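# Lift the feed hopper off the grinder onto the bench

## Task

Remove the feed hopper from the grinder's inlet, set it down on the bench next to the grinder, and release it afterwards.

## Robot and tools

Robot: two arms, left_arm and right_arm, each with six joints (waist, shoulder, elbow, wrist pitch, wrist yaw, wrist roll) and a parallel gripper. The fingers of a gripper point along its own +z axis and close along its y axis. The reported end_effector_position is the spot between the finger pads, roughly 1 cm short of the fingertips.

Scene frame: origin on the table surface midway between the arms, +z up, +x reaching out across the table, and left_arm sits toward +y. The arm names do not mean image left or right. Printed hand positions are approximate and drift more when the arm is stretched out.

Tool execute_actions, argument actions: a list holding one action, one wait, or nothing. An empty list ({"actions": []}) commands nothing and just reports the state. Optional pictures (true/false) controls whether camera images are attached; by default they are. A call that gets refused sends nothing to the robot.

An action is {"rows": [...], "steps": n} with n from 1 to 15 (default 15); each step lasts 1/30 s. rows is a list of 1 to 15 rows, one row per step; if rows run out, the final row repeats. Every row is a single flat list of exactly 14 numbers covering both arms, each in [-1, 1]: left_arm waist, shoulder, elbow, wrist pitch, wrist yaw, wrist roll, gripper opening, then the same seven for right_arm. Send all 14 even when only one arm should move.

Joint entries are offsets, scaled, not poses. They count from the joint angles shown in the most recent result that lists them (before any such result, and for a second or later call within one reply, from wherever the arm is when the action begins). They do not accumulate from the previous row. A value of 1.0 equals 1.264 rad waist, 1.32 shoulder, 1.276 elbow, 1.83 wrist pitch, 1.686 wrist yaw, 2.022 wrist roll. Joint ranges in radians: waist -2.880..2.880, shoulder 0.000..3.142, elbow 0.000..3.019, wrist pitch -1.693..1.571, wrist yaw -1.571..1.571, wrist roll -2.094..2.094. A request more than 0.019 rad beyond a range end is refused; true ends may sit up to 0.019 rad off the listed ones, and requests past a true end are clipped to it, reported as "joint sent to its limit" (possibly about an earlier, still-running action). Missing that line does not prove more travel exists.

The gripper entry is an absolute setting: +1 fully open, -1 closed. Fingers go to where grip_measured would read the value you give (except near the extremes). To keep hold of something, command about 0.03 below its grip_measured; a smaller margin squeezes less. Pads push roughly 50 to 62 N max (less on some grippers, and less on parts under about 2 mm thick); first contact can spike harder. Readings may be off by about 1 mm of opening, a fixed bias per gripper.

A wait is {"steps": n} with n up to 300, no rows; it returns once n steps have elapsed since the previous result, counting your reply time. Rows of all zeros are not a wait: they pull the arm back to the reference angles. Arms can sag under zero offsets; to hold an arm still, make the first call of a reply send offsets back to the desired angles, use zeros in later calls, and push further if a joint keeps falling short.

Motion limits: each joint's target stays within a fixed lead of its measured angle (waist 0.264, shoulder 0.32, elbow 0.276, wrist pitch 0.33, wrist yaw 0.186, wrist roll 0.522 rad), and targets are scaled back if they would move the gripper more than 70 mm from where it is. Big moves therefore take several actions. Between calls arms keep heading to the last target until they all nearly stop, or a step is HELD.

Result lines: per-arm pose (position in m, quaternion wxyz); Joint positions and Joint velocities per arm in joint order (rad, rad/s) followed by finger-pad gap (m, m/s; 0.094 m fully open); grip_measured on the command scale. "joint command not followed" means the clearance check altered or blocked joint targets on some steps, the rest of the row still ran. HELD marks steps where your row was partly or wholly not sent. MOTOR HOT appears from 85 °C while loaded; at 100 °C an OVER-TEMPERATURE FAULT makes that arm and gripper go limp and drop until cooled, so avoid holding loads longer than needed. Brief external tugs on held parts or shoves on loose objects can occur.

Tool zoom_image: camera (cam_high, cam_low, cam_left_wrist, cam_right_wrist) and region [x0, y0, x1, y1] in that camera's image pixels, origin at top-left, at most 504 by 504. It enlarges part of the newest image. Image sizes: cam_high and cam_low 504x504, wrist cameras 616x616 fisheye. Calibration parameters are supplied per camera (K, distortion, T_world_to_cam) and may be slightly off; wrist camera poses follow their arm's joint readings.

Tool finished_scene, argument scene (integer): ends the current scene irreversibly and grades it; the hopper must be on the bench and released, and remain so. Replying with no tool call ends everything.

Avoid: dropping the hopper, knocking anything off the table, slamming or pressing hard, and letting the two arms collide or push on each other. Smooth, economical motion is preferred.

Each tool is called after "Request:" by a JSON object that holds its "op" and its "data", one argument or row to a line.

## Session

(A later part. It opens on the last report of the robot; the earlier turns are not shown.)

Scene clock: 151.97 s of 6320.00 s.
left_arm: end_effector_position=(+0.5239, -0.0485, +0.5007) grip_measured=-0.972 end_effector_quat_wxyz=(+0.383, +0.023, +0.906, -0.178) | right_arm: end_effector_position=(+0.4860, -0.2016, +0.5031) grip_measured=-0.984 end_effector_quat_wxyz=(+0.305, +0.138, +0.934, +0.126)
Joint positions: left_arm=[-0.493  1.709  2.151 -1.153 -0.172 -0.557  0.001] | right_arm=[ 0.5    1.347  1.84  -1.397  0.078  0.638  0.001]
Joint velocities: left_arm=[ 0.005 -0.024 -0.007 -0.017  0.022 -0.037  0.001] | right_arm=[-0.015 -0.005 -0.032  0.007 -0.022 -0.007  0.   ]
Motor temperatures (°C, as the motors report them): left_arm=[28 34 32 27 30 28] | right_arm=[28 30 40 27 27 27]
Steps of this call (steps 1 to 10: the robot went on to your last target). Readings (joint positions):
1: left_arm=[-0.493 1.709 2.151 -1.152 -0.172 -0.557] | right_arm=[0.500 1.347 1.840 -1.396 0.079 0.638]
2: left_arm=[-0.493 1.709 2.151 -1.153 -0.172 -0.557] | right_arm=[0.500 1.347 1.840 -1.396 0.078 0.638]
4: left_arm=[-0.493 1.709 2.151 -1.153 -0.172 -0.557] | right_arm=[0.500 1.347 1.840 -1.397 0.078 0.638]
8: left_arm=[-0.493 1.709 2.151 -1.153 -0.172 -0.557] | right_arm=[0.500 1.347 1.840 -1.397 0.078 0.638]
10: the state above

Request:
{"op": "execute_actions", "data": {
  "actions": [
    {"rows":[[0,-0.022,0.072,-0.006,0,0,-1,0,-0.018,0.082,-0.008,0,0,-1],[0,-0.02,0.075,-0.007,0,0,-1,0,-0.016,0.085,-0.009,0,0,-1],[0,-0.018,0.078,-0.008,0,0,-1,0,-0.014,0.088,-0.01,0,0,-1],[0,-0.016,0.081,-0.009,0,0,-1,0,-0.012,0.091,-0.011,0,0,-1],[0,-0.015,0.084,-0.01,0,0,-1,0,-0.01,0.094,-0.012,0,0,-1],[0,-0.014,0.087,-0.011,0,0,-1,0,-0.009,0.097,-0.013,0,0,-1],[0,-0.013,0.09,-0.012,0,0,-1,0,-0.008,0.1,-0.014,0,0,-1],[0,-0.012,0.093,-0.013,0,0,-1,0,-0.007,0.103,-0.015,0,0,-1],[0,-0.011,0.095,-0.014,0,0,-1,0,-0.006,0.105,-0.016,0,0,-1],[0,-0.01,0.097,-0.015,0,0,-1,0,-0.005,0.107,-0.017,0,0,-1],[0,-0.01,0.098,-0.016,0,0,-1,0,-0.005,0.109,-0.018,0,0,-1],[0,-0.01,0.1,-0.017,0,0,-1,0,-0.005,0.11,-0.019,0,0,-1],[0,-0.01,0.1,-0.018,0,0,-1,0,-0.005,0.112,-0.02,0,0,-1],[0,-0.01,0.1,-0.018,0,0,-1,0,-0.005,0.112,-0.02,0,0,-1],[0,-0.01,0.1,-0.018,0,0,-1,0,-0.005,0.112,-0.02,0,0,-1]],"steps":15}
  ]
}}

Scene clock: 153.73 s of 6320.00 s.
left_arm: end_effector_position=(+0.5200, -0.0470, +0.5041) grip_measured=-0.972 end_effector_quat_wxyz=(+0.376, +0.024, +0.909, -0.177) | right_arm: end_effector_position=(+0.4826, -0.2006, +0.5064) grip_measured=-0.984 end_effector_quat_wxyz=(+0.297, +0.136, +0.937, +0.125)
Joint positions: left_arm=[-0.494  1.713  2.173 -1.186 -0.167 -0.561  0.001] | right_arm=[ 0.503  1.355  1.865 -1.428  0.072  0.638  0.001]
Joint velocities: left_arm=[-0.015 -0.005  0.037 -0.022 -0.066  0.007  0.   ] | right_arm=[-0.005  0.005  0.017 -0.032  0.022 -0.066 -0.   ]
Motor temperatures (°C, as the motors report them): left_arm=[28 34 33 27 30 28] | right_arm=[28 30 41 27 27 27]
Steps of this call (steps 1 to 15: the robot went on to your last target; steps 16 to 38: nothing new was sent; steps 39 to 53: all 15 steps of this action). Readings (joint positions):
39: left_arm=[-0.493 1.709 2.152 -1.154 -0.171 -0.557] | right_arm=[0.500 1.347 1.841 -1.397 0.078 0.638]
40: left_arm=[-0.493 1.709 2.153 -1.155 -0.171 -0.557] | right_arm=[0.500 1.347 1.842 -1.398 0.078 0.638]
42: left_arm=[-0.493 1.709 2.155 -1.161 -0.169 -0.557] | right_arm=[0.500 1.347 1.844 -1.403 0.076 0.638]
46: left_arm=[-0.494 1.709 2.162 -1.173 -0.167 -0.558] | right_arm=[0.502 1.348 1.851 -1.414 0.073 0.638]
53: the state above
camera_calibration (this result's frames):
cam_left_wrist: T_world_to_cam=[[-0.174221, -0.935862, 0.306284, -0.105087], [-0.975787, 0.122308, -0.181331, 0.606623], [0.13224, -0.33046, -0.93451, 0.504582], [0, 0, 0, 1]] pos_world=[0.506901, -0.00579774, 0.613723]
cam_right_wrist: T_world_to_cam=[[-0.18393, -0.936531, -0.298461, 0.0531999], [-0.982864, 0.179, 0.0440229, 0.48903], [0.0121958, 0.301444, -0.953406, 0.659961], [0, 0, 0, 1]] pos_world=[0.482386, -0.236654, 0.62356]

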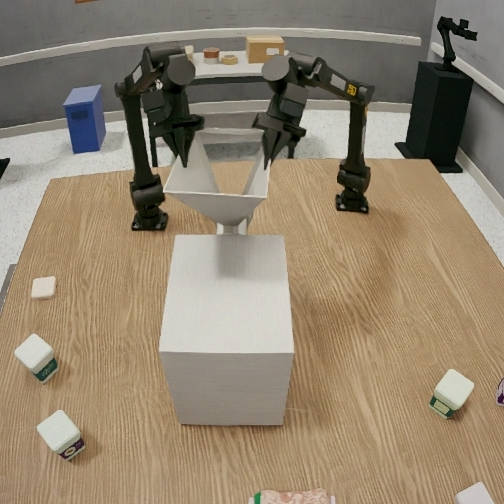

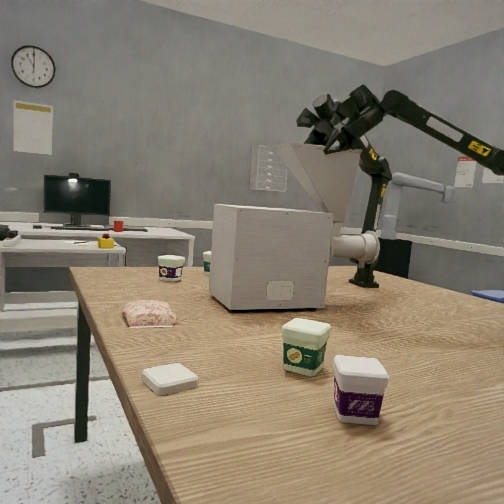

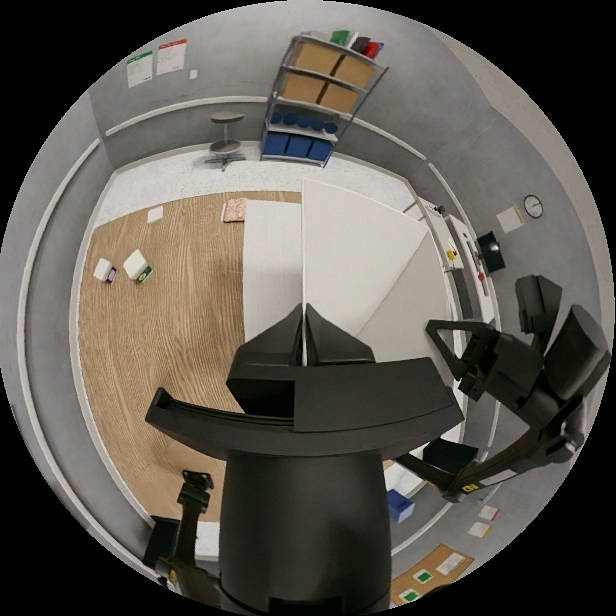

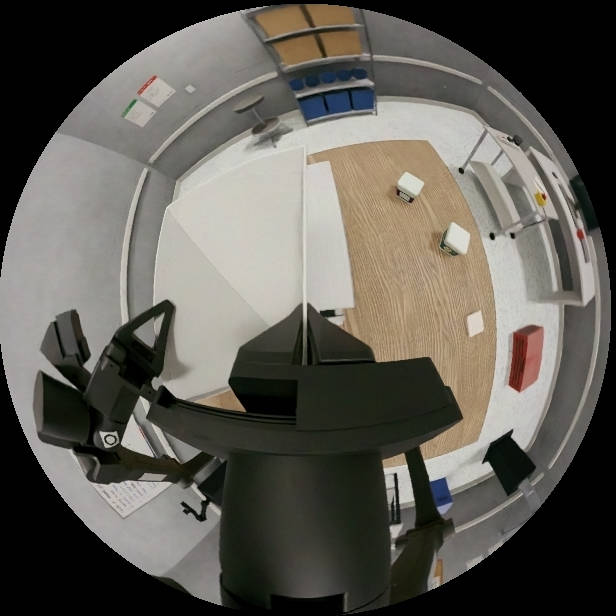

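Request:
{"op": "execute_actions", "data": {
  "actions": [
    {"rows":[[0,-0.011,0.083,0,0,0,-1,0,-0.01,0.093,0,0,0,-1],[0,-0.008,0.085,0,0,0,-1,0,-0.008,0.094,0,0,0,-1],[0,-0.005,0.088,0,0,0,-1,0,-0.006,0.096,0,0,0,-1],[0,-0.002,0.091,0,0,0,-1,0,-0.004,0.098,0,0,0,-1],[0,0.0,0.095,-0.001,0,0,-1,0,-0.002,0.101,-0.001,0,0,-1],[0,0.001,0.099,-0.002,0,0,-1,0,-0.001,0.104,-0.002,0,0,-1],[0,0.002,0.103,-0.004,0,0,-1,0,0.0,0.107,-0.003,0,0,-1],[0,0.003,0.107,-0.006,0,0,-1,0,0.001,0.11,-0.004,0,0,-1],[0,0.004,0.111,-0.008,0,0,-1,0,0.002,0.113,-0.005,0,0,-1],[0,0.005,0.115,-0.01,0,0,-1,0,0.003,0.116,-0.007,0,0,-1],[0,0.006,0.119,-0.012,0,0,-1,0,0.003,0.119,-0.008,0,0,-1],[0,0.007,0.123,-0.013,0,0,-1,0,0.004,0.122,-0.009,0,0,-1],[0,0.008,0.127,-0.014,0,0,-1,0,0.004,0.124,-0.01,0,0,-1],[0,0.009,0.13,-0.015,0,0,-1,0,0.005,0.126,-0.011,0,0,-1],[0,0.009,0.133,-0.016,0,0,-1,0,0.005,0.128,-0.012,0,0,-1]],"steps":15}
  ],
  "pictures": false
}}

Scene clock: 157.33 s of 6320.00 s.
left_arm: end_effector_position=(+0.5215, -0.0475, +0.5122) grip_measured=-0.972 end_effector_quat_wxyz=(+0.375, +0.022, +0.910, -0.176) | right_arm: end_effector_position=(+0.4837, -0.2002, +0.5146) grip_measured=-0.984 end_effector_quat_wxyz=(+0.297, +0.136, +0.937, +0.125)
Joint positions: left_arm=[-0.493  1.734  2.229 -1.223 -0.169 -0.563  0.001] | right_arm=[ 0.503  1.37   1.904 -1.453  0.072  0.638  0.001]
Joint velocities: left_arm=[-0.005  0.005  0.154 -0.061 -0.037 -0.051  0.001] | right_arm=[-0.015 -0.005  0.09  -0.032  0.022  0.007 -0.001]
Motor temperatures (°C, as the motors report them): left_arm=[28 34 34 27 30 28] | right_arm=[28 30 43 27 27 27]
Steps of this call (steps 1 to 15: the robot went on to your last target; steps 16 to 90: nothing new was sent; then 0.10 s passed at rest; steps 91 to 105: all 15 steps of this action). Readings (joint positions):
91: left_arm=[-0.494 1.713 2.175 -1.187 -0.167 -0.561] | right_arm=[0.503 1.355 1.866 -1.429 0.071 0.638]
92: left_arm=[-0.494 1.713 2.175 -1.188 -0.166 -0.561] | right_arm=[0.503 1.355 1.866 -1.429 0.070 0.638]
94: left_arm=[-0.494 1.715 2.179 -1.190 -0.166 -0.561] | right_arm=[0.503 1.356 1.868 -1.429 0.070 0.638]
98: left_arm=[-0.494 1.724 2.195 -1.201 -0.169 -0.563] | right_arm=[0.503 1.362 1.879 -1.437 0.072 0.638]
105: the state above

Request:
{"op": "execute_actions", "data": {
  "actions": [
    {"rows":[[0,-0.003,0.092,0.003,0,0,-1,0,-0.003,0.1,0.001,0,0,-1],[0,-0.001,0.096,0.001,0,0,-1,0,-0.001,0.103,0,0,0,-1],[0,0.001,0.1,-0.001,0,0,-1,0,0.001,0.106,-0.002,0,0,-1],[0,0.003,0.105,-0.003,0,0,-1,0,0.002,0.11,-0.004,0,0,-1],[0,0.005,0.11,-0.005,0,0,-1,0,0.003,0.114,-0.006,0,0,-1],[0,0.007,0.115,-0.007,0,0,-1,0,0.005,0.118,-0.008,0,0,-1],[0,0.008,0.12,-0.009,0,0,-1,0,0.006,0.122,-0.01,0,0,-1],[0,0.01,0.125,-0.011,0,0,-1,0,0.007,0.126,-0.012,0,0,-1],[0,0.011,0.13,-0.013,0,0,-1,0,0.009,0.13,-0.014,0,0,-1],[0,0.013,0.135,-0.016,0,0,-1,0,0.01,0.134,-0.016,0,0,-1],[0,0.014,0.139,-0.018,0,0,-1,0,0.011,0.137,-0.018,0,0,-1],[0,0.016,0.143,-0.02,0,0,-1,0,0.012,0.14,-0.019,0,0,-1],[0,0.017,0.147,-0.022,0,0,-1,0,0.013,0.143,-0.021,0,0,-1],[0,0.018,0.151,-0.024,0,0,-1,0,0.014,0.146,-0.022,0,0,-1],[0,0.019,0.154,-0.026,0,0,-1,0,0.015,0.149,-0.023,0,0,-1]],"steps":15}
  ]
}}

Scene clock: 159.67 s of 6320.00 s.
left_arm: end_effector_position=(+0.5229, -0.0472, +0.5245) grip_measured=-0.972 end_effector_quat_wxyz=(+0.374, +0.020, +0.910, -0.175) | right_arm: end_effector_position=(+0.4848, -0.1999, +0.5273) grip_measured=-0.984 end_effector_quat_wxyz=(+0.295, +0.136, +0.938, +0.124)
Joint positions: left_arm=[-0.492  1.766  2.312 -1.278 -0.17  -0.566  0.001] | right_arm=[ 0.503  1.396  1.971 -1.497  0.073  0.638  0.001]
Joint velocities: left_arm=[ 0.005  0.054  0.173 -0.085  0.051  0.037  0.001] | right_arm=[ 0.024  0.034  0.115 -0.056  0.007 -0.022 -0.   ]
Motor temperatures (°C, as the motors report them): left_arm=[28 34 35 27 30 28] | right_arm=[28 30 45 27 27 27]
Steps of this call (steps 1 to 15: the robot went on to your last target; steps 16 to 55: nothing new was sent; steps 56 to 70: all 15 steps of this action). Readings (joint positions):
56: left_arm=[-0.493 1.736 2.239 -1.227 -0.167 -0.563] | right_arm=[0.503 1.371 1.913 -1.456 0.072 0.638]
57: left_arm=[-0.493 1.737 2.241 -1.229 -0.167 -0.563] | right_arm=[0.503 1.372 1.914 -1.457 0.072 0.638]
59: left_arm=[-0.493 1.741 2.248 -1.235 -0.168 -0.563] | right_arm=[0.503 1.375 1.920 -1.462 0.072 0.638]
63: left_arm=[-0.492 1.753 2.270 -1.252 -0.170 -0.565] | right_arm=[0.503 1.385 1.937 -1.476 0.073 0.638]
70: the state above
camera_calibration (this result's frames):
cam_left_wrist: T_world_to_cam=[[-0.165946, -0.937698, 0.30526, -0.114911], [-0.977677, 0.115987, -0.175197, 0.610635], [0.128876, -0.327519, -0.936014, 0.525887], [0, 0, 0, 1]] pos_world=[0.51016, -0.00634006, 0.634297]
cam_right_wrist: T_world_to_cam=[[-0.185641, -0.93711, -0.295571, 0.0596858], [-0.982576, 0.17979, 0.0471077, 0.488628], [0.0089955, 0.299166, -0.954159, 0.681127], [0, 0, 0, 1]] pos_world=[0.485068, -0.235688, 0.644526]

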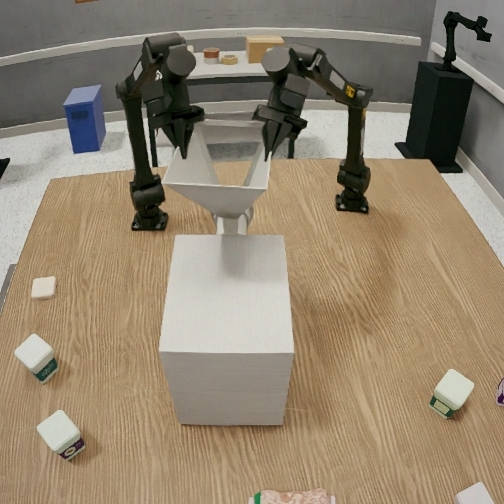

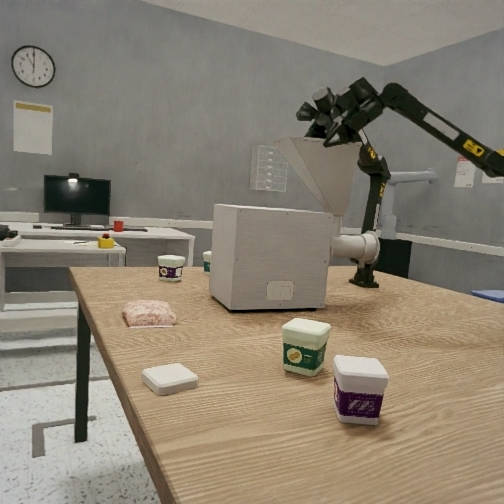

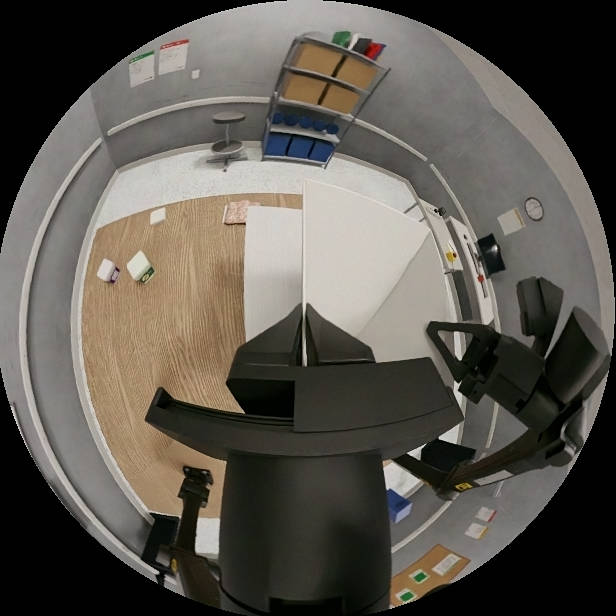

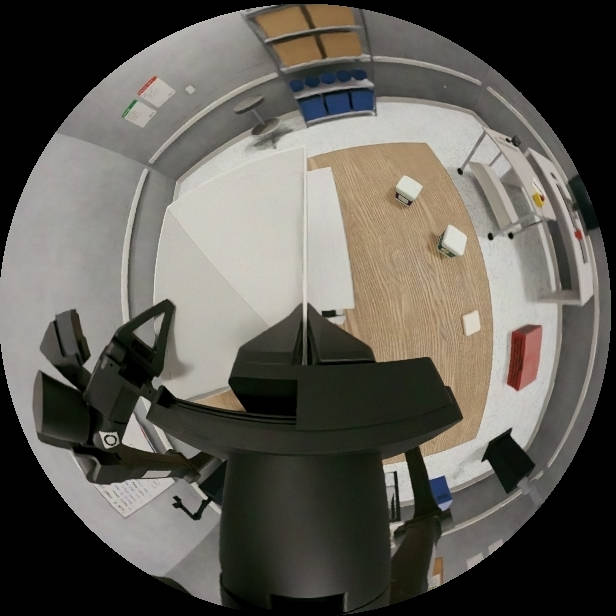

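Request:
{"op": "execute_actions", "data": {
  "actions": [
    {"rows":[[0,-0.002,0.092,0.002,0,0,-1,0,-0.002,0.1,0,0,0,-1],[0,0,0.097,0,0,0,-1,0,-0.001,0.103,-0.001,0,0,-1],[0,0.002,0.102,-0.002,0,0,-1,0,0.001,0.107,-0.003,0,0,-1],[0,0.004,0.108,-0.004,0,0,-1,0,0.002,0.111,-0.005,0,0,-1],[0,0.006,0.114,-0.007,0,0,-1,0,0.003,0.115,-0.007,0,0,-1],[0,0.008,0.12,-0.009,0,0,-1,0,0.005,0.119,-0.009,0,0,-1],[0,0.01,0.125,-0.012,0,0,-1,0,0.006,0.123,-0.011,0,0,-1],[0,0.011,0.13,-0.014,0,0,-1,0,0.007,0.127,-0.013,0,0,-1],[0,0.013,0.135,-0.017,0,0,-1,0,0.009,0.131,-0.015,0,0,-1],[0,0.015,0.14,-0.019,0,0,-1,0,0.01,0.135,-0.017,0,0,-1],[0,0.016,0.145,-0.022,0,0,-1,0,0.011,0.139,-0.019,0,0,-1],[0,0.018,0.15,-0.024,0,0,-1,0,0.012,0.143,-0.021,0,0,-1],[0,0.019,0.155,-0.027,0,0,-1,0,0.013,0.147,-0.022,0,0,-1],[0,0.021,0.16,-0.029,0,0,-1,0,0.014,0.151,-0.024,0,0,-1],[0,0.022,0.165,-0.031,0,0,-1,0,0.015,0.154,-0.025,0,0,-1]],"steps":15}
  ]
}}

Scene clock: 161.87 s of 6320.00 s.
left_arm: end_effector_position=(+0.5230, -0.0466, +0.5397) grip_measured=-0.972 end_effector_quat_wxyz=(+0.375, +0.020, +0.910, -0.175) | right_arm: end_effector_position=(+0.4851, -0.1998, +0.5422) grip_measured=-0.984 end_effector_quat_wxyz=(+0.296, +0.136, +0.937, +0.124)
Joint positions: left_arm=[-0.491  1.801  2.411 -1.34  -0.17  -0.566  0.001] | right_arm=[ 0.503  1.423  2.046 -1.544  0.073  0.638  0.001]
Joint velocities: left_arm=[-0.005  0.054  0.198 -0.12   0.037  0.037  0.   ] | right_arm=[-0.005  0.044  0.154 -0.071 -0.007 -0.081 -0.   ]
Motor temperatures (°C, as the motors report them): left_arm=[28 34 36 27 30 28] | right_arm=[28 30 45 27 27 27]
Steps of this call (steps 1 to 30: the robot went on to your last target; steps 31 to 51: nothing new was sent; steps 52 to 66: all 15 steps of this action). Readings (joint positions):
52: left_arm=[-0.492 1.768 2.324 -1.284 -0.168 -0.566] | right_arm=[0.503 1.398 1.982 -1.502 0.073 0.638]
53: left_arm=[-0.492 1.769 2.326 -1.286 -0.168 -0.566] | right_arm=[0.503 1.399 1.983 -1.503 0.073 0.638]
55: left_arm=[-0.492 1.774 2.335 -1.293 -0.168 -0.566] | right_arm=[0.503 1.402 1.989 -1.508 0.073 0.638]
59: left_arm=[-0.491 1.786 2.362 -1.311 -0.170 -0.566] | right_arm=[0.503 1.412 2.008 -1.522 0.073 0.638]
66: the state above
camera_calibration (this result's frames):
cam_left_wrist: T_world_to_cam=[[-0.165043, -0.937455, 0.306495, -0.120129], [-0.97766, 0.11449, -0.176273, 0.613839], [0.130158, -0.328741, -0.935408, 0.53925], [0, 0, 0, 1]] pos_world=[0.510112, -0.00562016, 0.649442]
cam_right_wrist: T_world_to_cam=[[-0.185248, -0.936987, -0.296208, 0.0645036], [-0.982646, 0.179537, 0.0466198, 0.488397], [0.00949815, 0.299704, -0.953985, 0.695135], [0, 0, 0, 1]] pos_world=[0.485268, -0.235581, 0.659485]

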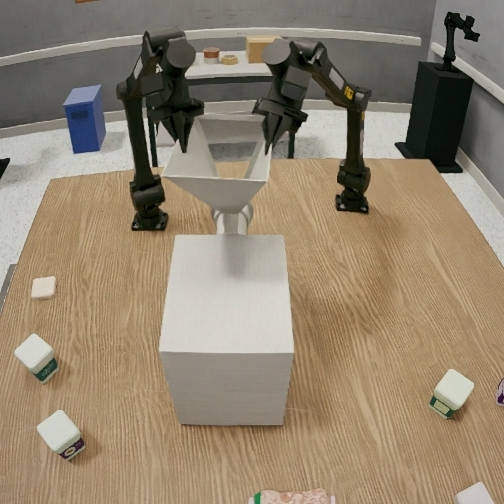

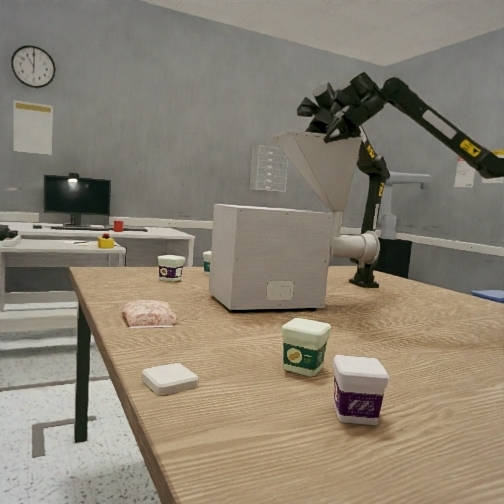

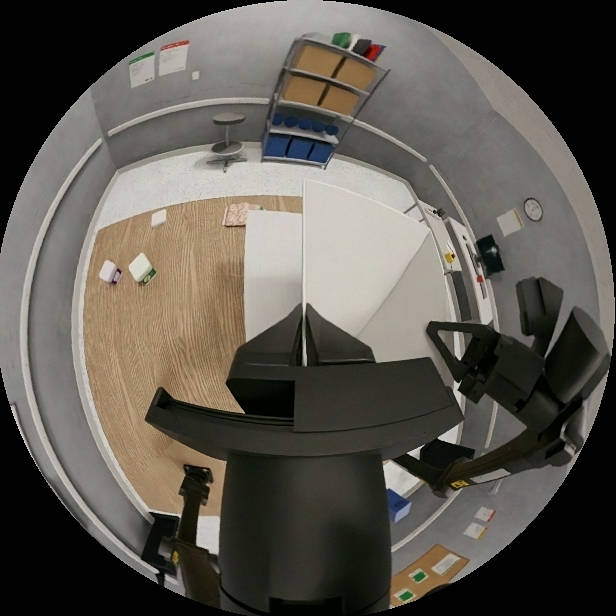

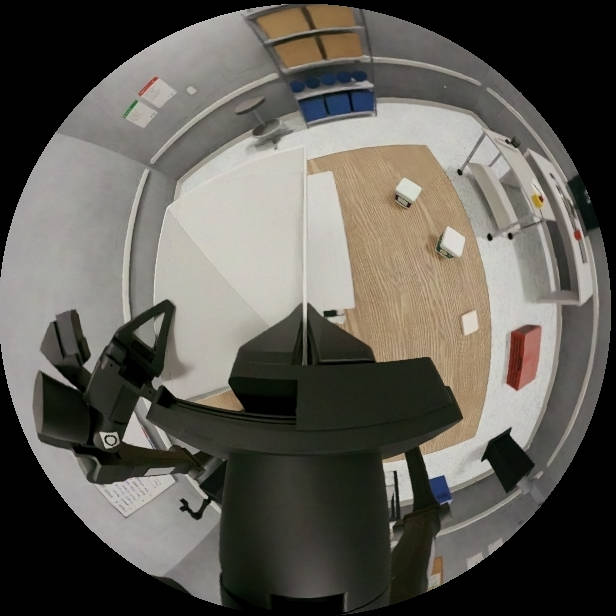

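Request:
{"op": "zoom_image", "data": {
  "camera": "cam_low",
  "region": [300, 170, 400, 270]
}}

Request:
{"op": "zoom_image", "data": {
  "camera": "cam_high",
  "region": [190, 170, 280, 245]
}}

Region (300, 170, 400, 270) of cam_low's 504x504 image, scaled by 5.040, with more detail than that image has.

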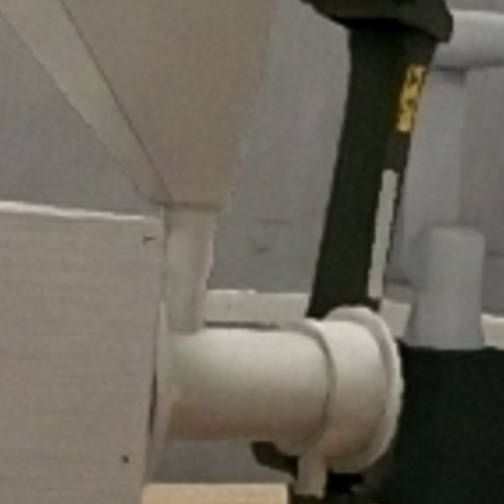

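Region (190, 170, 280, 245) of cam_high's 504x504 image, scaled by 5.600, with more detail than that image has.

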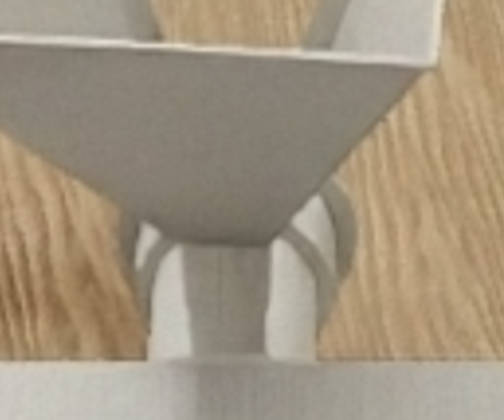

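Request:
{"op": "execute_actions", "data": {
  "actions": [
    {"rows":[[0,-0.002,0.092,0.001,0,0,-1,0,-0.003,0.099,0,0,0,-1],[0,0,0.098,-0.001,0,0,-1,0,-0.001,0.103,-0.002,0,0,-1],[0,0.003,0.104,-0.004,0,0,-1,0,0.0,0.107,-0.004,0,0,-1],[0,0.005,0.11,-0.006,0,0,-1,0,0.002,0.111,-0.006,0,0,-1],[0,0.008,0.117,-0.009,0,0,-1,0,0.003,0.115,-0.008,0,0,-1],[0,0.01,0.124,-0.012,0,0,-1,0,0.005,0.12,-0.01,0,0,-1],[0,0.013,0.131,-0.015,0,0,-1,0,0.006,0.124,-0.012,0,0,-1],[0,0.015,0.138,-0.018,0,0,-1,0,0.008,0.129,-0.014,0,0,-1],[0,0.018,0.145,-0.021,0,0,-1,0,0.009,0.133,-0.016,0,0,-1],[0,0.02,0.152,-0.024,0,0,-1,0,0.011,0.138,-0.018,0,0,-1],[0,0.023,0.159,-0.027,0,0,-1,0,0.012,0.142,-0.02,0,0,-1],[0,0.025,0.166,-0.03,0,0,-1,0,0.014,0.147,-0.022,0,0,-1],[0,0.028,0.173,-0.033,0,0,-1,0,0.015,0.151,-0.024,0,0,-1],[0,0.031,0.18,-0.036,0,0,-1,0,0.017,0.155,-0.026,0,0,-1],[0,0.033,0.186,-0.039,0,0,-1,0,0.018,0.159,-0.027,0,0,-1]],"steps":15}
  ]
}}

Request:
{"op": "zoom_image", "data": {
  "camera": "cam_low",
  "region": [300, 170, 400, 270]
}}

Scene clock: 165.63 s of 6320.00 s.
left_arm: end_effector_position=(+0.5232, -0.0467, +0.5576) grip_measured=-0.972 end_effector_quat_wxyz=(+0.378, +0.019, +0.908, -0.178) | right_arm: end_effector_position=(+0.4856, -0.1996, +0.5595) grip_measured=-0.984 end_effector_quat_wxyz=(+0.299, +0.136, +0.936, +0.126)
Joint positions: left_arm=[-0.491  1.85   2.538 -1.41  -0.17  -0.567  0.001] | right_arm=[ 0.503  1.454  2.131 -1.591  0.073  0.637  0.001]
Joint velocities: left_arm=[-0.005  0.073  0.271 -0.129  0.022  0.066 -0.   ] | right_arm=[-0.005  0.044  0.168 -0.076 -0.051  0.051  0.   ]
Motor temperatures (°C, as the motors report them): left_arm=[28 34 36 27 30 28] | right_arm=[28 30 46 27 27 27]
Steps of this call (steps 1 to 30: the robot went on to your last target; steps 31 to 90: nothing new was sent; then 0.27 s passed at rest; steps 91 to 105: all 15 steps of this action). Readings (joint positions):
91: left_arm=[-0.491 1.805 2.424 -1.346 -0.168 -0.566] | right_arm=[0.503 1.426 2.057 -1.550 0.072 0.638]
92: left_arm=[-0.491 1.806 2.427 -1.349 -0.168 -0.566] | right_arm=[0.503 1.427 2.058 -1.551 0.072 0.638]
94: left_arm=[-0.491 1.812 2.438 -1.356 -0.168 -0.566] | right_arm=[0.503 1.430 2.065 -1.556 0.072 0.638]
98: left_arm=[-0.491 1.826 2.471 -1.377 -0.169 -0.566] | right_arm=[0.503 1.439 2.086 -1.570 0.073 0.638]
105: the state above
camera_calibration (this result's frames):
cam_left_wrist: T_world_to_cam=[[-0.166959, -0.935627, 0.311008, -0.127124], [-0.976436, 0.113157, -0.183763, 0.620617], [0.136741, -0.33436, -0.932473, 0.550577], [0, 0, 0, 1]] pos_world=[0.509481, -0.00507634, 0.666981]
cam_right_wrist: T_world_to_cam=[[-0.182424, -0.93636, -0.29992, 0.0707227], [-0.983081, 0.178836, 0.0396188, 0.492039], [0.016539, 0.302073, -0.953141, 0.708114], [0, 0, 0, 1]] pos_world=[0.484904, -0.235674, 0.67665]

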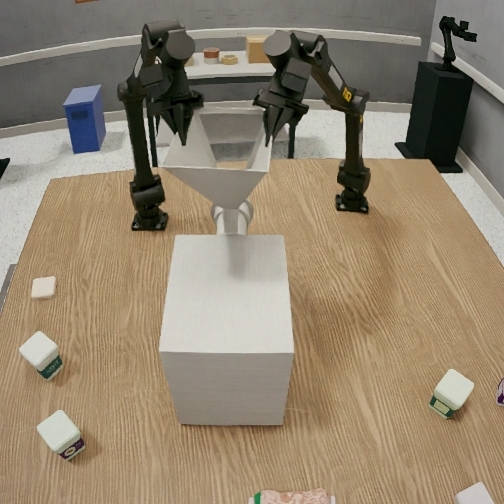

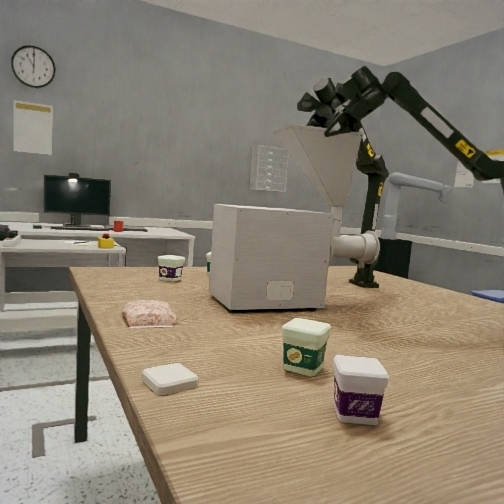

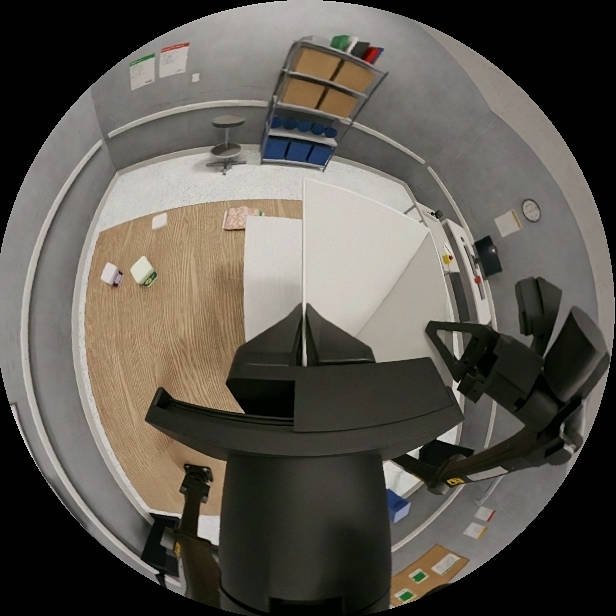

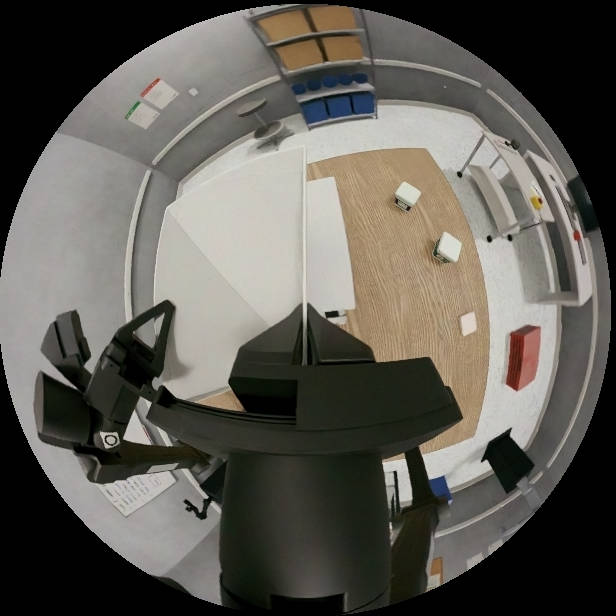

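Region (300, 170, 400, 270) of cam_low's 504x504 image, scaled by 5.040, with more detail than that image has.

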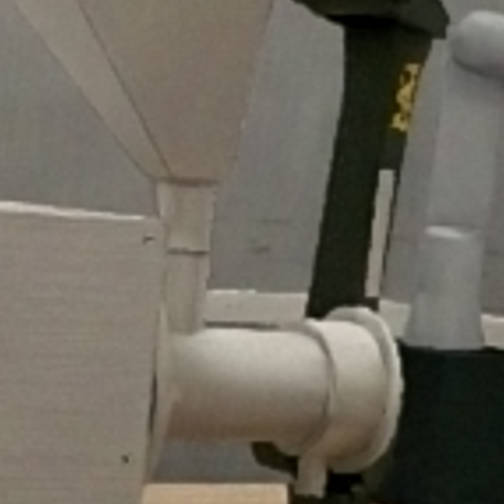

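Request:
{"op": "execute_actions", "data": {
  "actions": []
}}

Request:
{"op": "zoom_image", "data": {
  "camera": "cam_low",
  "region": [300, 170, 400, 270]
}}

Scene clock: 177.40 s of 6320.00 s.
left_arm: end_effector_position=(+0.5229, -0.0465, +0.5601) grip_measured=-0.972 end_effector_quat_wxyz=(+0.378, +0.019, +0.908, -0.178) | right_arm: end_effector_position=(+0.4857, -0.1995, +0.5623) grip_measured=-0.984 end_effector_quat_wxyz=(+0.300, +0.134, +0.936, +0.126)
Joint positions: left_arm=[-0.491  1.856  2.556 -1.419 -0.17  -0.567  0.001] | right_arm=[ 0.503  1.458  2.144 -1.597  0.073  0.633  0.001]
Joint velocities: left_arm=[-0.005 -0.005 -0.017 -0.022  0.007  0.037 -0.001] | right_arm=[-0.005  0.005  0.007 -0.012 -0.007  0.081  0.   ]
Motor temperatures (°C, as the motors report them): left_arm=[28 34 37 27 30 28] | right_arm=[28 30 48 27 27 27]
Steps of this call (steps 1 to 30: the robot went on to your last target; steps 31 to 90: nothing new was sent; then 8.77 s passed at rest). Readings (joint positions):
1: left_arm=[-0.491 1.853 2.546 -1.413 -0.170 -0.567] | right_arm=[0.503 1.455 2.136 -1.593 0.073 0.637]
2: left_arm=[-0.491 1.854 2.551 -1.415 -0.170 -0.567] | right_arm=[0.503 1.456 2.140 -1.594 0.073 0.635]
4: left_arm=[-0.491 1.854 2.555 -1.416 -0.170 -0.567] | right_arm=[0.503 1.456 2.143 -1.594 0.073 0.634]
8: left_arm=[-0.491 1.855 2.556 -1.417 -0.170 -0.567] | right_arm=[0.503 1.456 2.144 -1.594 0.073 0.633]
90: the state above
All arms were judged still, so your last target was given up. Only a new action makes them travel on or press farther. Fingers that are still opening or closing keep moving.
camera_calibration (this result's frames):
cam_left_wrist: T_world_to_cam=[[-0.167327, -0.935327, 0.311714, -0.127955], [-0.976218, 0.112979, -0.185026, 0.621406], [0.137843, -0.335261, -0.931987, 0.552148], [0, 0, 0, 1]] pos_world=[0.509108, -0.00477151, 0.669456]
cam_right_wrist: T_world_to_cam=[[-0.178789, -0.937332, -0.299069, 0.0691824], [-0.983719, 0.175931, 0.0366883, 0.493382], [0.0182265, 0.300759, -0.953526, 0.70994], [0, 0, 0, 1]] pos_world=[0.484778, -0.235476, 0.679535]

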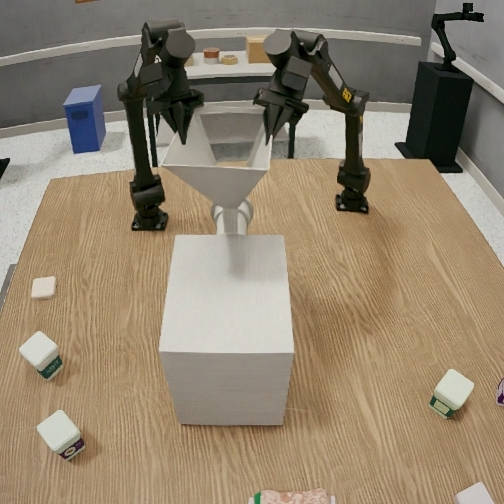

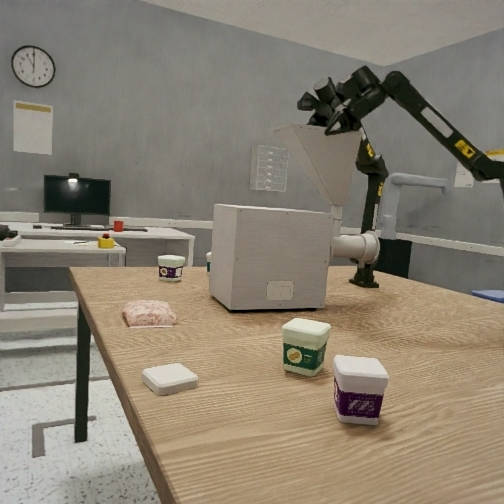

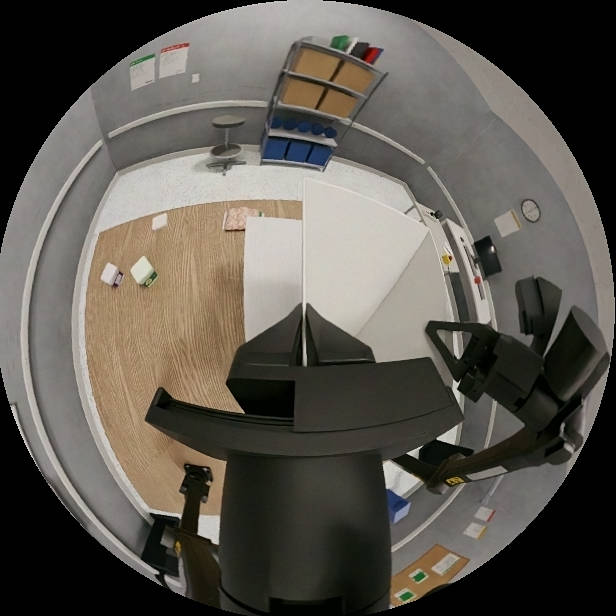

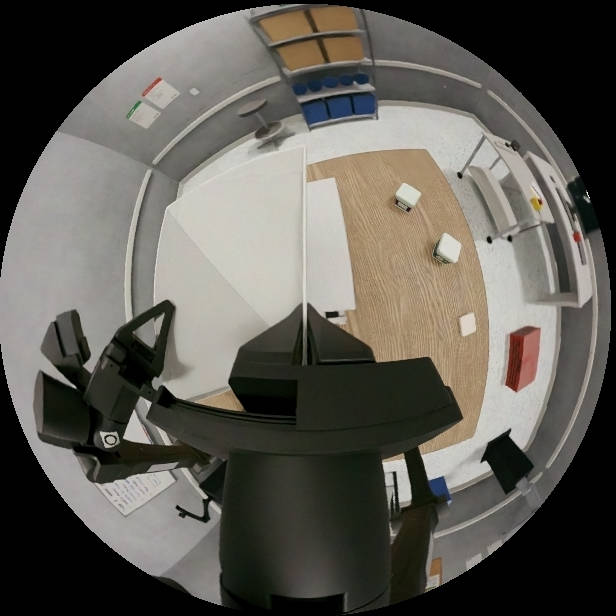

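Region (300, 170, 400, 270) of cam_low's 504x504 image, scaled by 5.040, with more detail than that image has.

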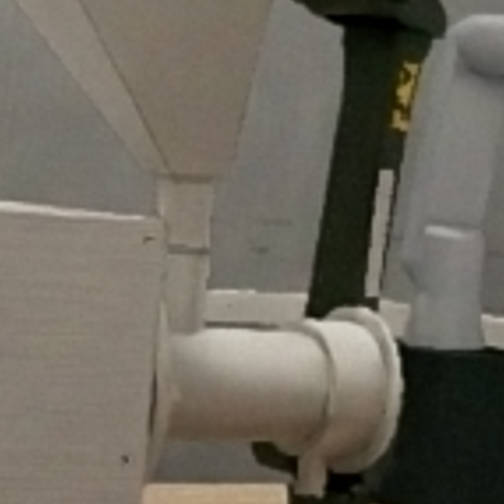

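Request:
{"op": "execute_actions", "data": {
  "actions": [
    {"rows":[[0.003,-0.016,0.065,0.01,0.001,0.003,-1,0.003,-0.007,0.084,0.002,0.001,0.003,-1],[0.006,-0.024,0.055,0.018,0.002,0.006,-1,0.006,-0.007,0.086,0.002,0.002,0.006,-1],[0.009,-0.032,0.045,0.025,0.002,0.009,-1,0.009,-0.007,0.088,0.002,0.002,0.009,-1],[0.011,-0.036,0.036,0.028,0.003,0.009,-1,0.012,-0.005,0.09,0.001,0.003,0.01,-1],[0.013,-0.041,0.027,0.03,0.003,0.01,-1,0.016,-0.003,0.093,0,0.004,0.012,-1],[0.016,-0.047,0.018,0.031,0.004,0.01,-1,0.021,-0.001,0.096,-0.001,0.006,0.014,-1],[0.018,-0.053,0.009,0.033,0.005,0.011,-1,0.026,0.001,0.099,-0.001,0.008,0.016,-1],[0.021,-0.059,0.0,0.035,0.006,0.012,-1,0.031,0.004,0.103,-0.002,0.009,0.018,-1],[0.024,-0.065,-0.009,0.037,0.007,0.012,-1,0.036,0.006,0.106,-0.003,0.011,0.02,-1],[0.026,-0.071,-0.018,0.038,0.007,0.013,-1,0.04,0.008,0.109,-0.004,0.013,0.022,-1],[0.029,-0.076,-0.027,0.04,0.008,0.014,-1,0.045,0.011,0.112,-0.005,0.015,0.024,-1],[0.031,-0.082,-0.037,0.042,0.009,0.014,-1,0.05,0.013,0.116,-0.006,0.016,0.025,-1],[0.034,-0.088,-0.047,0.044,0.01,0.015,-1,0.055,0.015,0.119,-0.006,0.018,0.027,-1],[0.037,-0.094,-0.057,0.045,0.01,0.015,-1,0.06,0.018,0.122,-0.007,0.02,0.029,-1],[0.039,-0.099,-0.066,0.047,0.011,0.016,-1,0.064,0.02,0.125,-0.008,0.021,0.031,-1]],"steps":15}
  ],
  "pictures": false
}}

Request:
{"op": "execute_actions", "data": {
  "actions": [
    {"steps":10}
  ]
}}

Scene clock: 180.60 s of 6320.00 s.
left_arm: end_effector_position=(+0.5277, -0.0264, +0.5618) grip_measured=-0.972 end_effector_quat_wxyz=(+0.383, +0.014, +0.906, -0.179) | right_arm: end_effector_position=(+0.4889, -0.1792, +0.5652) grip_measured=-0.984 end_effector_quat_wxyz=(+0.304, +0.129, +0.936, +0.122)
Joint positions: left_arm=[-0.459  1.808  2.48  -1.379 -0.153 -0.552  0.001] | right_arm=[ 0.55   1.492  2.189 -1.607  0.109  0.658  0.001]
Joint velocities: left_arm=[ 0.122 -0.259 -0.364  0.051  0.022 -0.022  0.001] | right_arm=[ 0.2    0.122  0.115 -0.046  0.022  0.066  0.   ]
Motor temperatures (°C, as the motors report them): left_arm=[28 34 37 27 30 28] | right_arm=[28 30 48 27 27 27]
Steps of this call (steps 1 to 81: nothing new was sent; steps 82 to 96: all 15 steps of this action). Readings (joint positions):
82: left_arm=[-0.491 1.856 2.556 -1.419 -0.170 -0.567] | right_arm=[0.503 1.458 2.144 -1.597 0.073 0.633]
83: left_arm=[-0.491 1.856 2.556 -1.419 -0.170 -0.567] | right_arm=[0.503 1.458 2.144 -1.597 0.073 0.633]
85: left_arm=[-0.490 1.856 2.556 -1.416 -0.169 -0.565] | right_arm=[0.503 1.459 2.145 -1.597 0.075 0.633]
89: left_arm=[-0.484 1.855 2.554 -1.402 -0.163 -0.560] | right_arm=[0.510 1.466 2.162 -1.599 0.090 0.635]
96: the state above

Scene clock: 180.93 s of 6320.00 s.
left_arm: end_effector_position=(+0.5270, -0.0148, +0.5654) grip_measured=-0.972 end_effector_quat_wxyz=(+0.386, +0.014, +0.906, -0.175) | right_arm: end_effector_position=(+0.4880, -0.1675, +0.5664) grip_measured=-0.984 end_effector_quat_wxyz=(+0.303, +0.130, +0.935, +0.129)
Joint positions: left_arm=[-0.445  1.787  2.458 -1.377 -0.15  -0.539  0.001] | right_arm=[ 0.573  1.502  2.204 -1.608  0.11   0.681  0.001]
Joint velocities: left_arm=[-0.005  0.005  0.022 -0.002 -0.037 -0.051  0.001] | right_arm=[-0.024 -0.005 -0.022 -0.002 -0.007  0.022 -0.002]
Motor temperatures (°C, as the motors report them): left_arm=[28 34 37 27 30 28] | right_arm=[28 30 48 27 27 27]
Steps of this call (steps 1 to 10: the robot went on to your last target). Readings (joint positions):
1: left_arm=[-0.454 1.800 2.470 -1.379 -0.152 -0.550] | right_arm=[0.557 1.496 2.193 -1.608 0.110 0.662]
2: left_arm=[-0.451 1.795 2.464 -1.379 -0.152 -0.549] | right_arm=[0.563 1.499 2.195 -1.608 0.110 0.667]
4: left_arm=[-0.446 1.789 2.459 -1.379 -0.152 -0.544] | right_arm=[0.570 1.502 2.199 -1.608 0.110 0.677]
8: left_arm=[-0.445 1.787 2.458 -1.378 -0.150 -0.540] | right_arm=[0.573 1.502 2.204 -1.608 0.110 0.681]
10: the state above
camera_calibration (this result's frames):
cam_left_wrist: T_world_to_cam=[[-0.158411, -0.937792, 0.308954, -0.102419], [-0.97517, 0.0995538, -0.197819, 0.629306], [0.154756, -0.33262, -0.930277, 0.557262], [0, 0, 0, 1]] pos_world=[0.511217, 0.0266588, 0.674539]
cam_right_wrist: T_world_to_cam=[[-0.167889, -0.937899, -0.303575, 0.0979594], [-0.985537, 0.166882, 0.0294578, 0.493295], [0.0230327, 0.30413, -0.952352, 0.70173], [0, 0, 0, 1]] pos_world=[0.486444, -0.203863, 0.683501]

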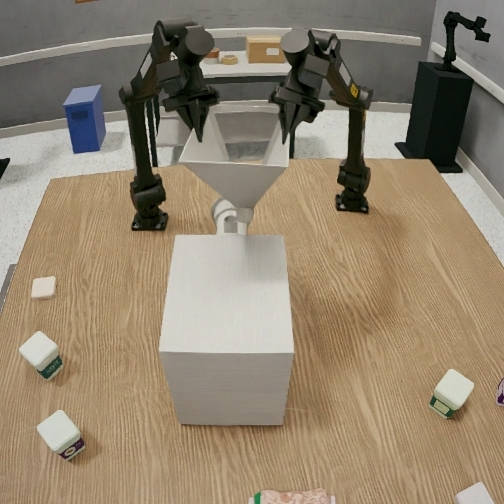

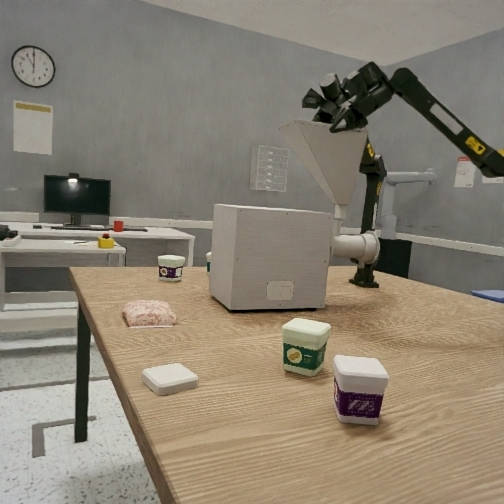

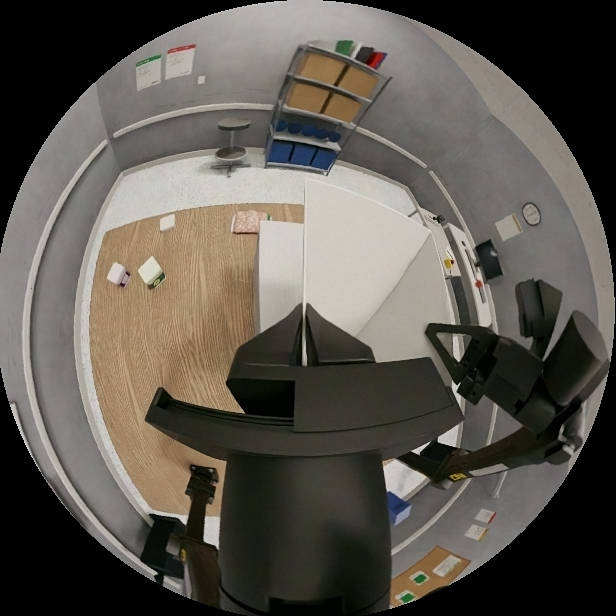

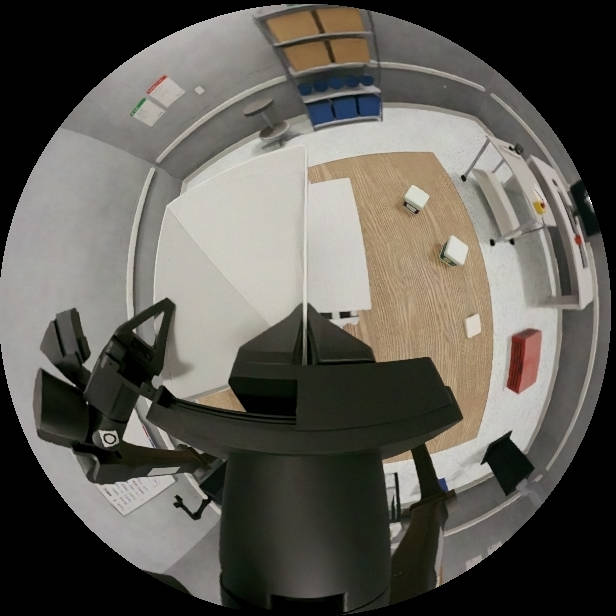

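Request:
{"op": "execute_actions", "data": {
  "actions": [
    {"rows":[[0.005,-0.051,0.005,0.025,0,0,-1,0.012,-0.013,0.07,0.006,0.002,0.009,-1],[0.008,-0.058,-0.006,0.028,0,0,-1,0.016,-0.012,0.062,0.012,0.003,0.01,-1],[0.011,-0.066,-0.019,0.031,0,0,-1,0.021,-0.011,0.055,0.018,0.004,0.011,-1],[0.014,-0.076,-0.034,0.034,0,0,-1,0.027,-0.01,0.048,0.023,0.006,0.012,-1],[0.018,-0.087,-0.051,0.037,0,0,-1,0.035,-0.009,0.042,0.026,0.007,0.014,-1],[0.021,-0.098,-0.068,0.041,0,0,-1,0.042,-0.008,0.037,0.028,0.009,0.016,-1],[0.025,-0.109,-0.085,0.045,0,0,-1,0.049,-0.007,0.033,0.03,0.01,0.017,-1],[0.029,-0.12,-0.102,0.049,0,0,-1,0.056,-0.006,0.03,0.031,0.011,0.019,-1],[0.033,-0.131,-0.119,0.052,0,0,-1,0.063,-0.005,0.027,0.033,0.013,0.021,-1],[0.036,-0.142,-0.136,0.056,0,0,-1,0.07,-0.004,0.025,0.034,0.014,0.022,-1],[0.04,-0.152,-0.153,0.06,0,0,-1,0.077,-0.003,0.022,0.036,0.016,0.024,-1],[0.043,-0.162,-0.168,0.063,0,0,-1,0.083,-0.002,0.02,0.037,0.017,0.026,-1],[0.047,-0.172,-0.183,0.066,0,0,-1,0.089,-0.001,0.018,0.038,0.018,0.027,-1],[0.049,-0.179,-0.194,0.069,0,0,-1,0.094,0,0.017,0.039,0.019,0.028,-1],[0.051,-0.184,-0.202,0.07,0,0,-1,0.097,0,0.016,0.04,0.02,0.029,-1]],"steps":15}
  ],
  "pictures": false
}}

Request:
{"op": "execute_actions", "data": {
  "actions": [
    {"steps":8}
  ],
  "pictures": false
}}

Scene clock: 186.53 s of 6320.00 s.
left_arm: end_effector_position=(+0.5080, +0.0352, +0.5598) grip_measured=-0.972 end_effector_quat_wxyz=(+0.389, -0.008, +0.906, -0.167) | right_arm: end_effector_position=(+0.4771, -0.1196, +0.5615) grip_measured=-0.984 end_effector_quat_wxyz=(+0.303, +0.100, +0.938, +0.139)
Joint positions: left_arm=[-0.397  1.619  2.21  -1.297 -0.149 -0.539  0.001] | right_arm=[ 0.674  1.52   2.204 -1.588  0.139  0.711  0.001]
Joint velocities: left_arm=[ 0.132 -0.405 -0.413  0.056 -0.022  0.007 -0.   ] | right_arm=[0.259 0.044 0.002 0.115 0.022 0.139 0.   ]
Motor temperatures (°C, as the motors report them): left_arm=[28 34 36 27 30 28] | right_arm=[28 30 48 27 27 27]
Steps of this call (steps 1 to 30: the robot went on to your last target; steps 31 to 90: nothing new was sent; then 2.10 s passed at rest; steps 91 to 105: all 15 steps of this action). Readings (joint positions):
91: left_arm=[-0.445 1.787 2.457 -1.376 -0.150 -0.539] | right_arm=[0.573 1.502 2.204 -1.608 0.111 0.681]
92: left_arm=[-0.445 1.785 2.453 -1.373 -0.150 -0.539] | right_arm=[0.573 1.502 2.204 -1.608 0.113 0.681]
94: left_arm=[-0.444 1.774 2.431 -1.360 -0.150 -0.539] | right_arm=[0.576 1.503 2.204 -1.608 0.118 0.681]
98: left_arm=[-0.435 1.728 2.354 -1.328 -0.149 -0.539] | right_arm=[0.599 1.507 2.204 -1.608 0.130 0.683]
105: the state above

Scene clock: 186.80 s of 6320.00 s.
left_arm: end_effector_position=(+0.5034, +0.0464, +0.5632) grip_measured=-0.972 end_effector_quat_wxyz=(+0.392, -0.012, +0.905, -0.165) | right_arm: end_effector_position=(+0.4747, -0.1086, +0.5627) grip_measured=-0.984 end_effector_quat_wxyz=(+0.305, +0.097, +0.936, +0.146)
Joint positions: left_arm=[-0.386  1.592  2.184 -1.294 -0.149 -0.538  0.001] | right_arm=[ 0.696  1.522  2.204 -1.575  0.143  0.724  0.001]
Joint velocities: left_arm=[-0.005 -0.005 -0.051  0.017 -0.037 -0.037  0.   ] | right_arm=[-0.005  0.015 -0.007 -0.027 -0.007  0.022 -0.001]
Motor temperatures (°C, as the motors report them): left_arm=[28 34 36 27 30 28] | right_arm=[28 30 48 27 27 27]
Steps of this call (steps 1 to 8: the robot went on to your last target). Readings (joint positions):
1: left_arm=[-0.392 1.608 2.199 -1.297 -0.149 -0.539] | right_arm=[0.683 1.521 2.204 -1.585 0.139 0.714]
2: left_arm=[-0.389 1.600 2.192 -1.297 -0.149 -0.539] | right_arm=[0.689 1.522 2.204 -1.581 0.139 0.718]
4: left_arm=[-0.386 1.593 2.188 -1.297 -0.149 -0.538] | right_arm=[0.696 1.522 2.204 -1.576 0.139 0.723]
8: the state above


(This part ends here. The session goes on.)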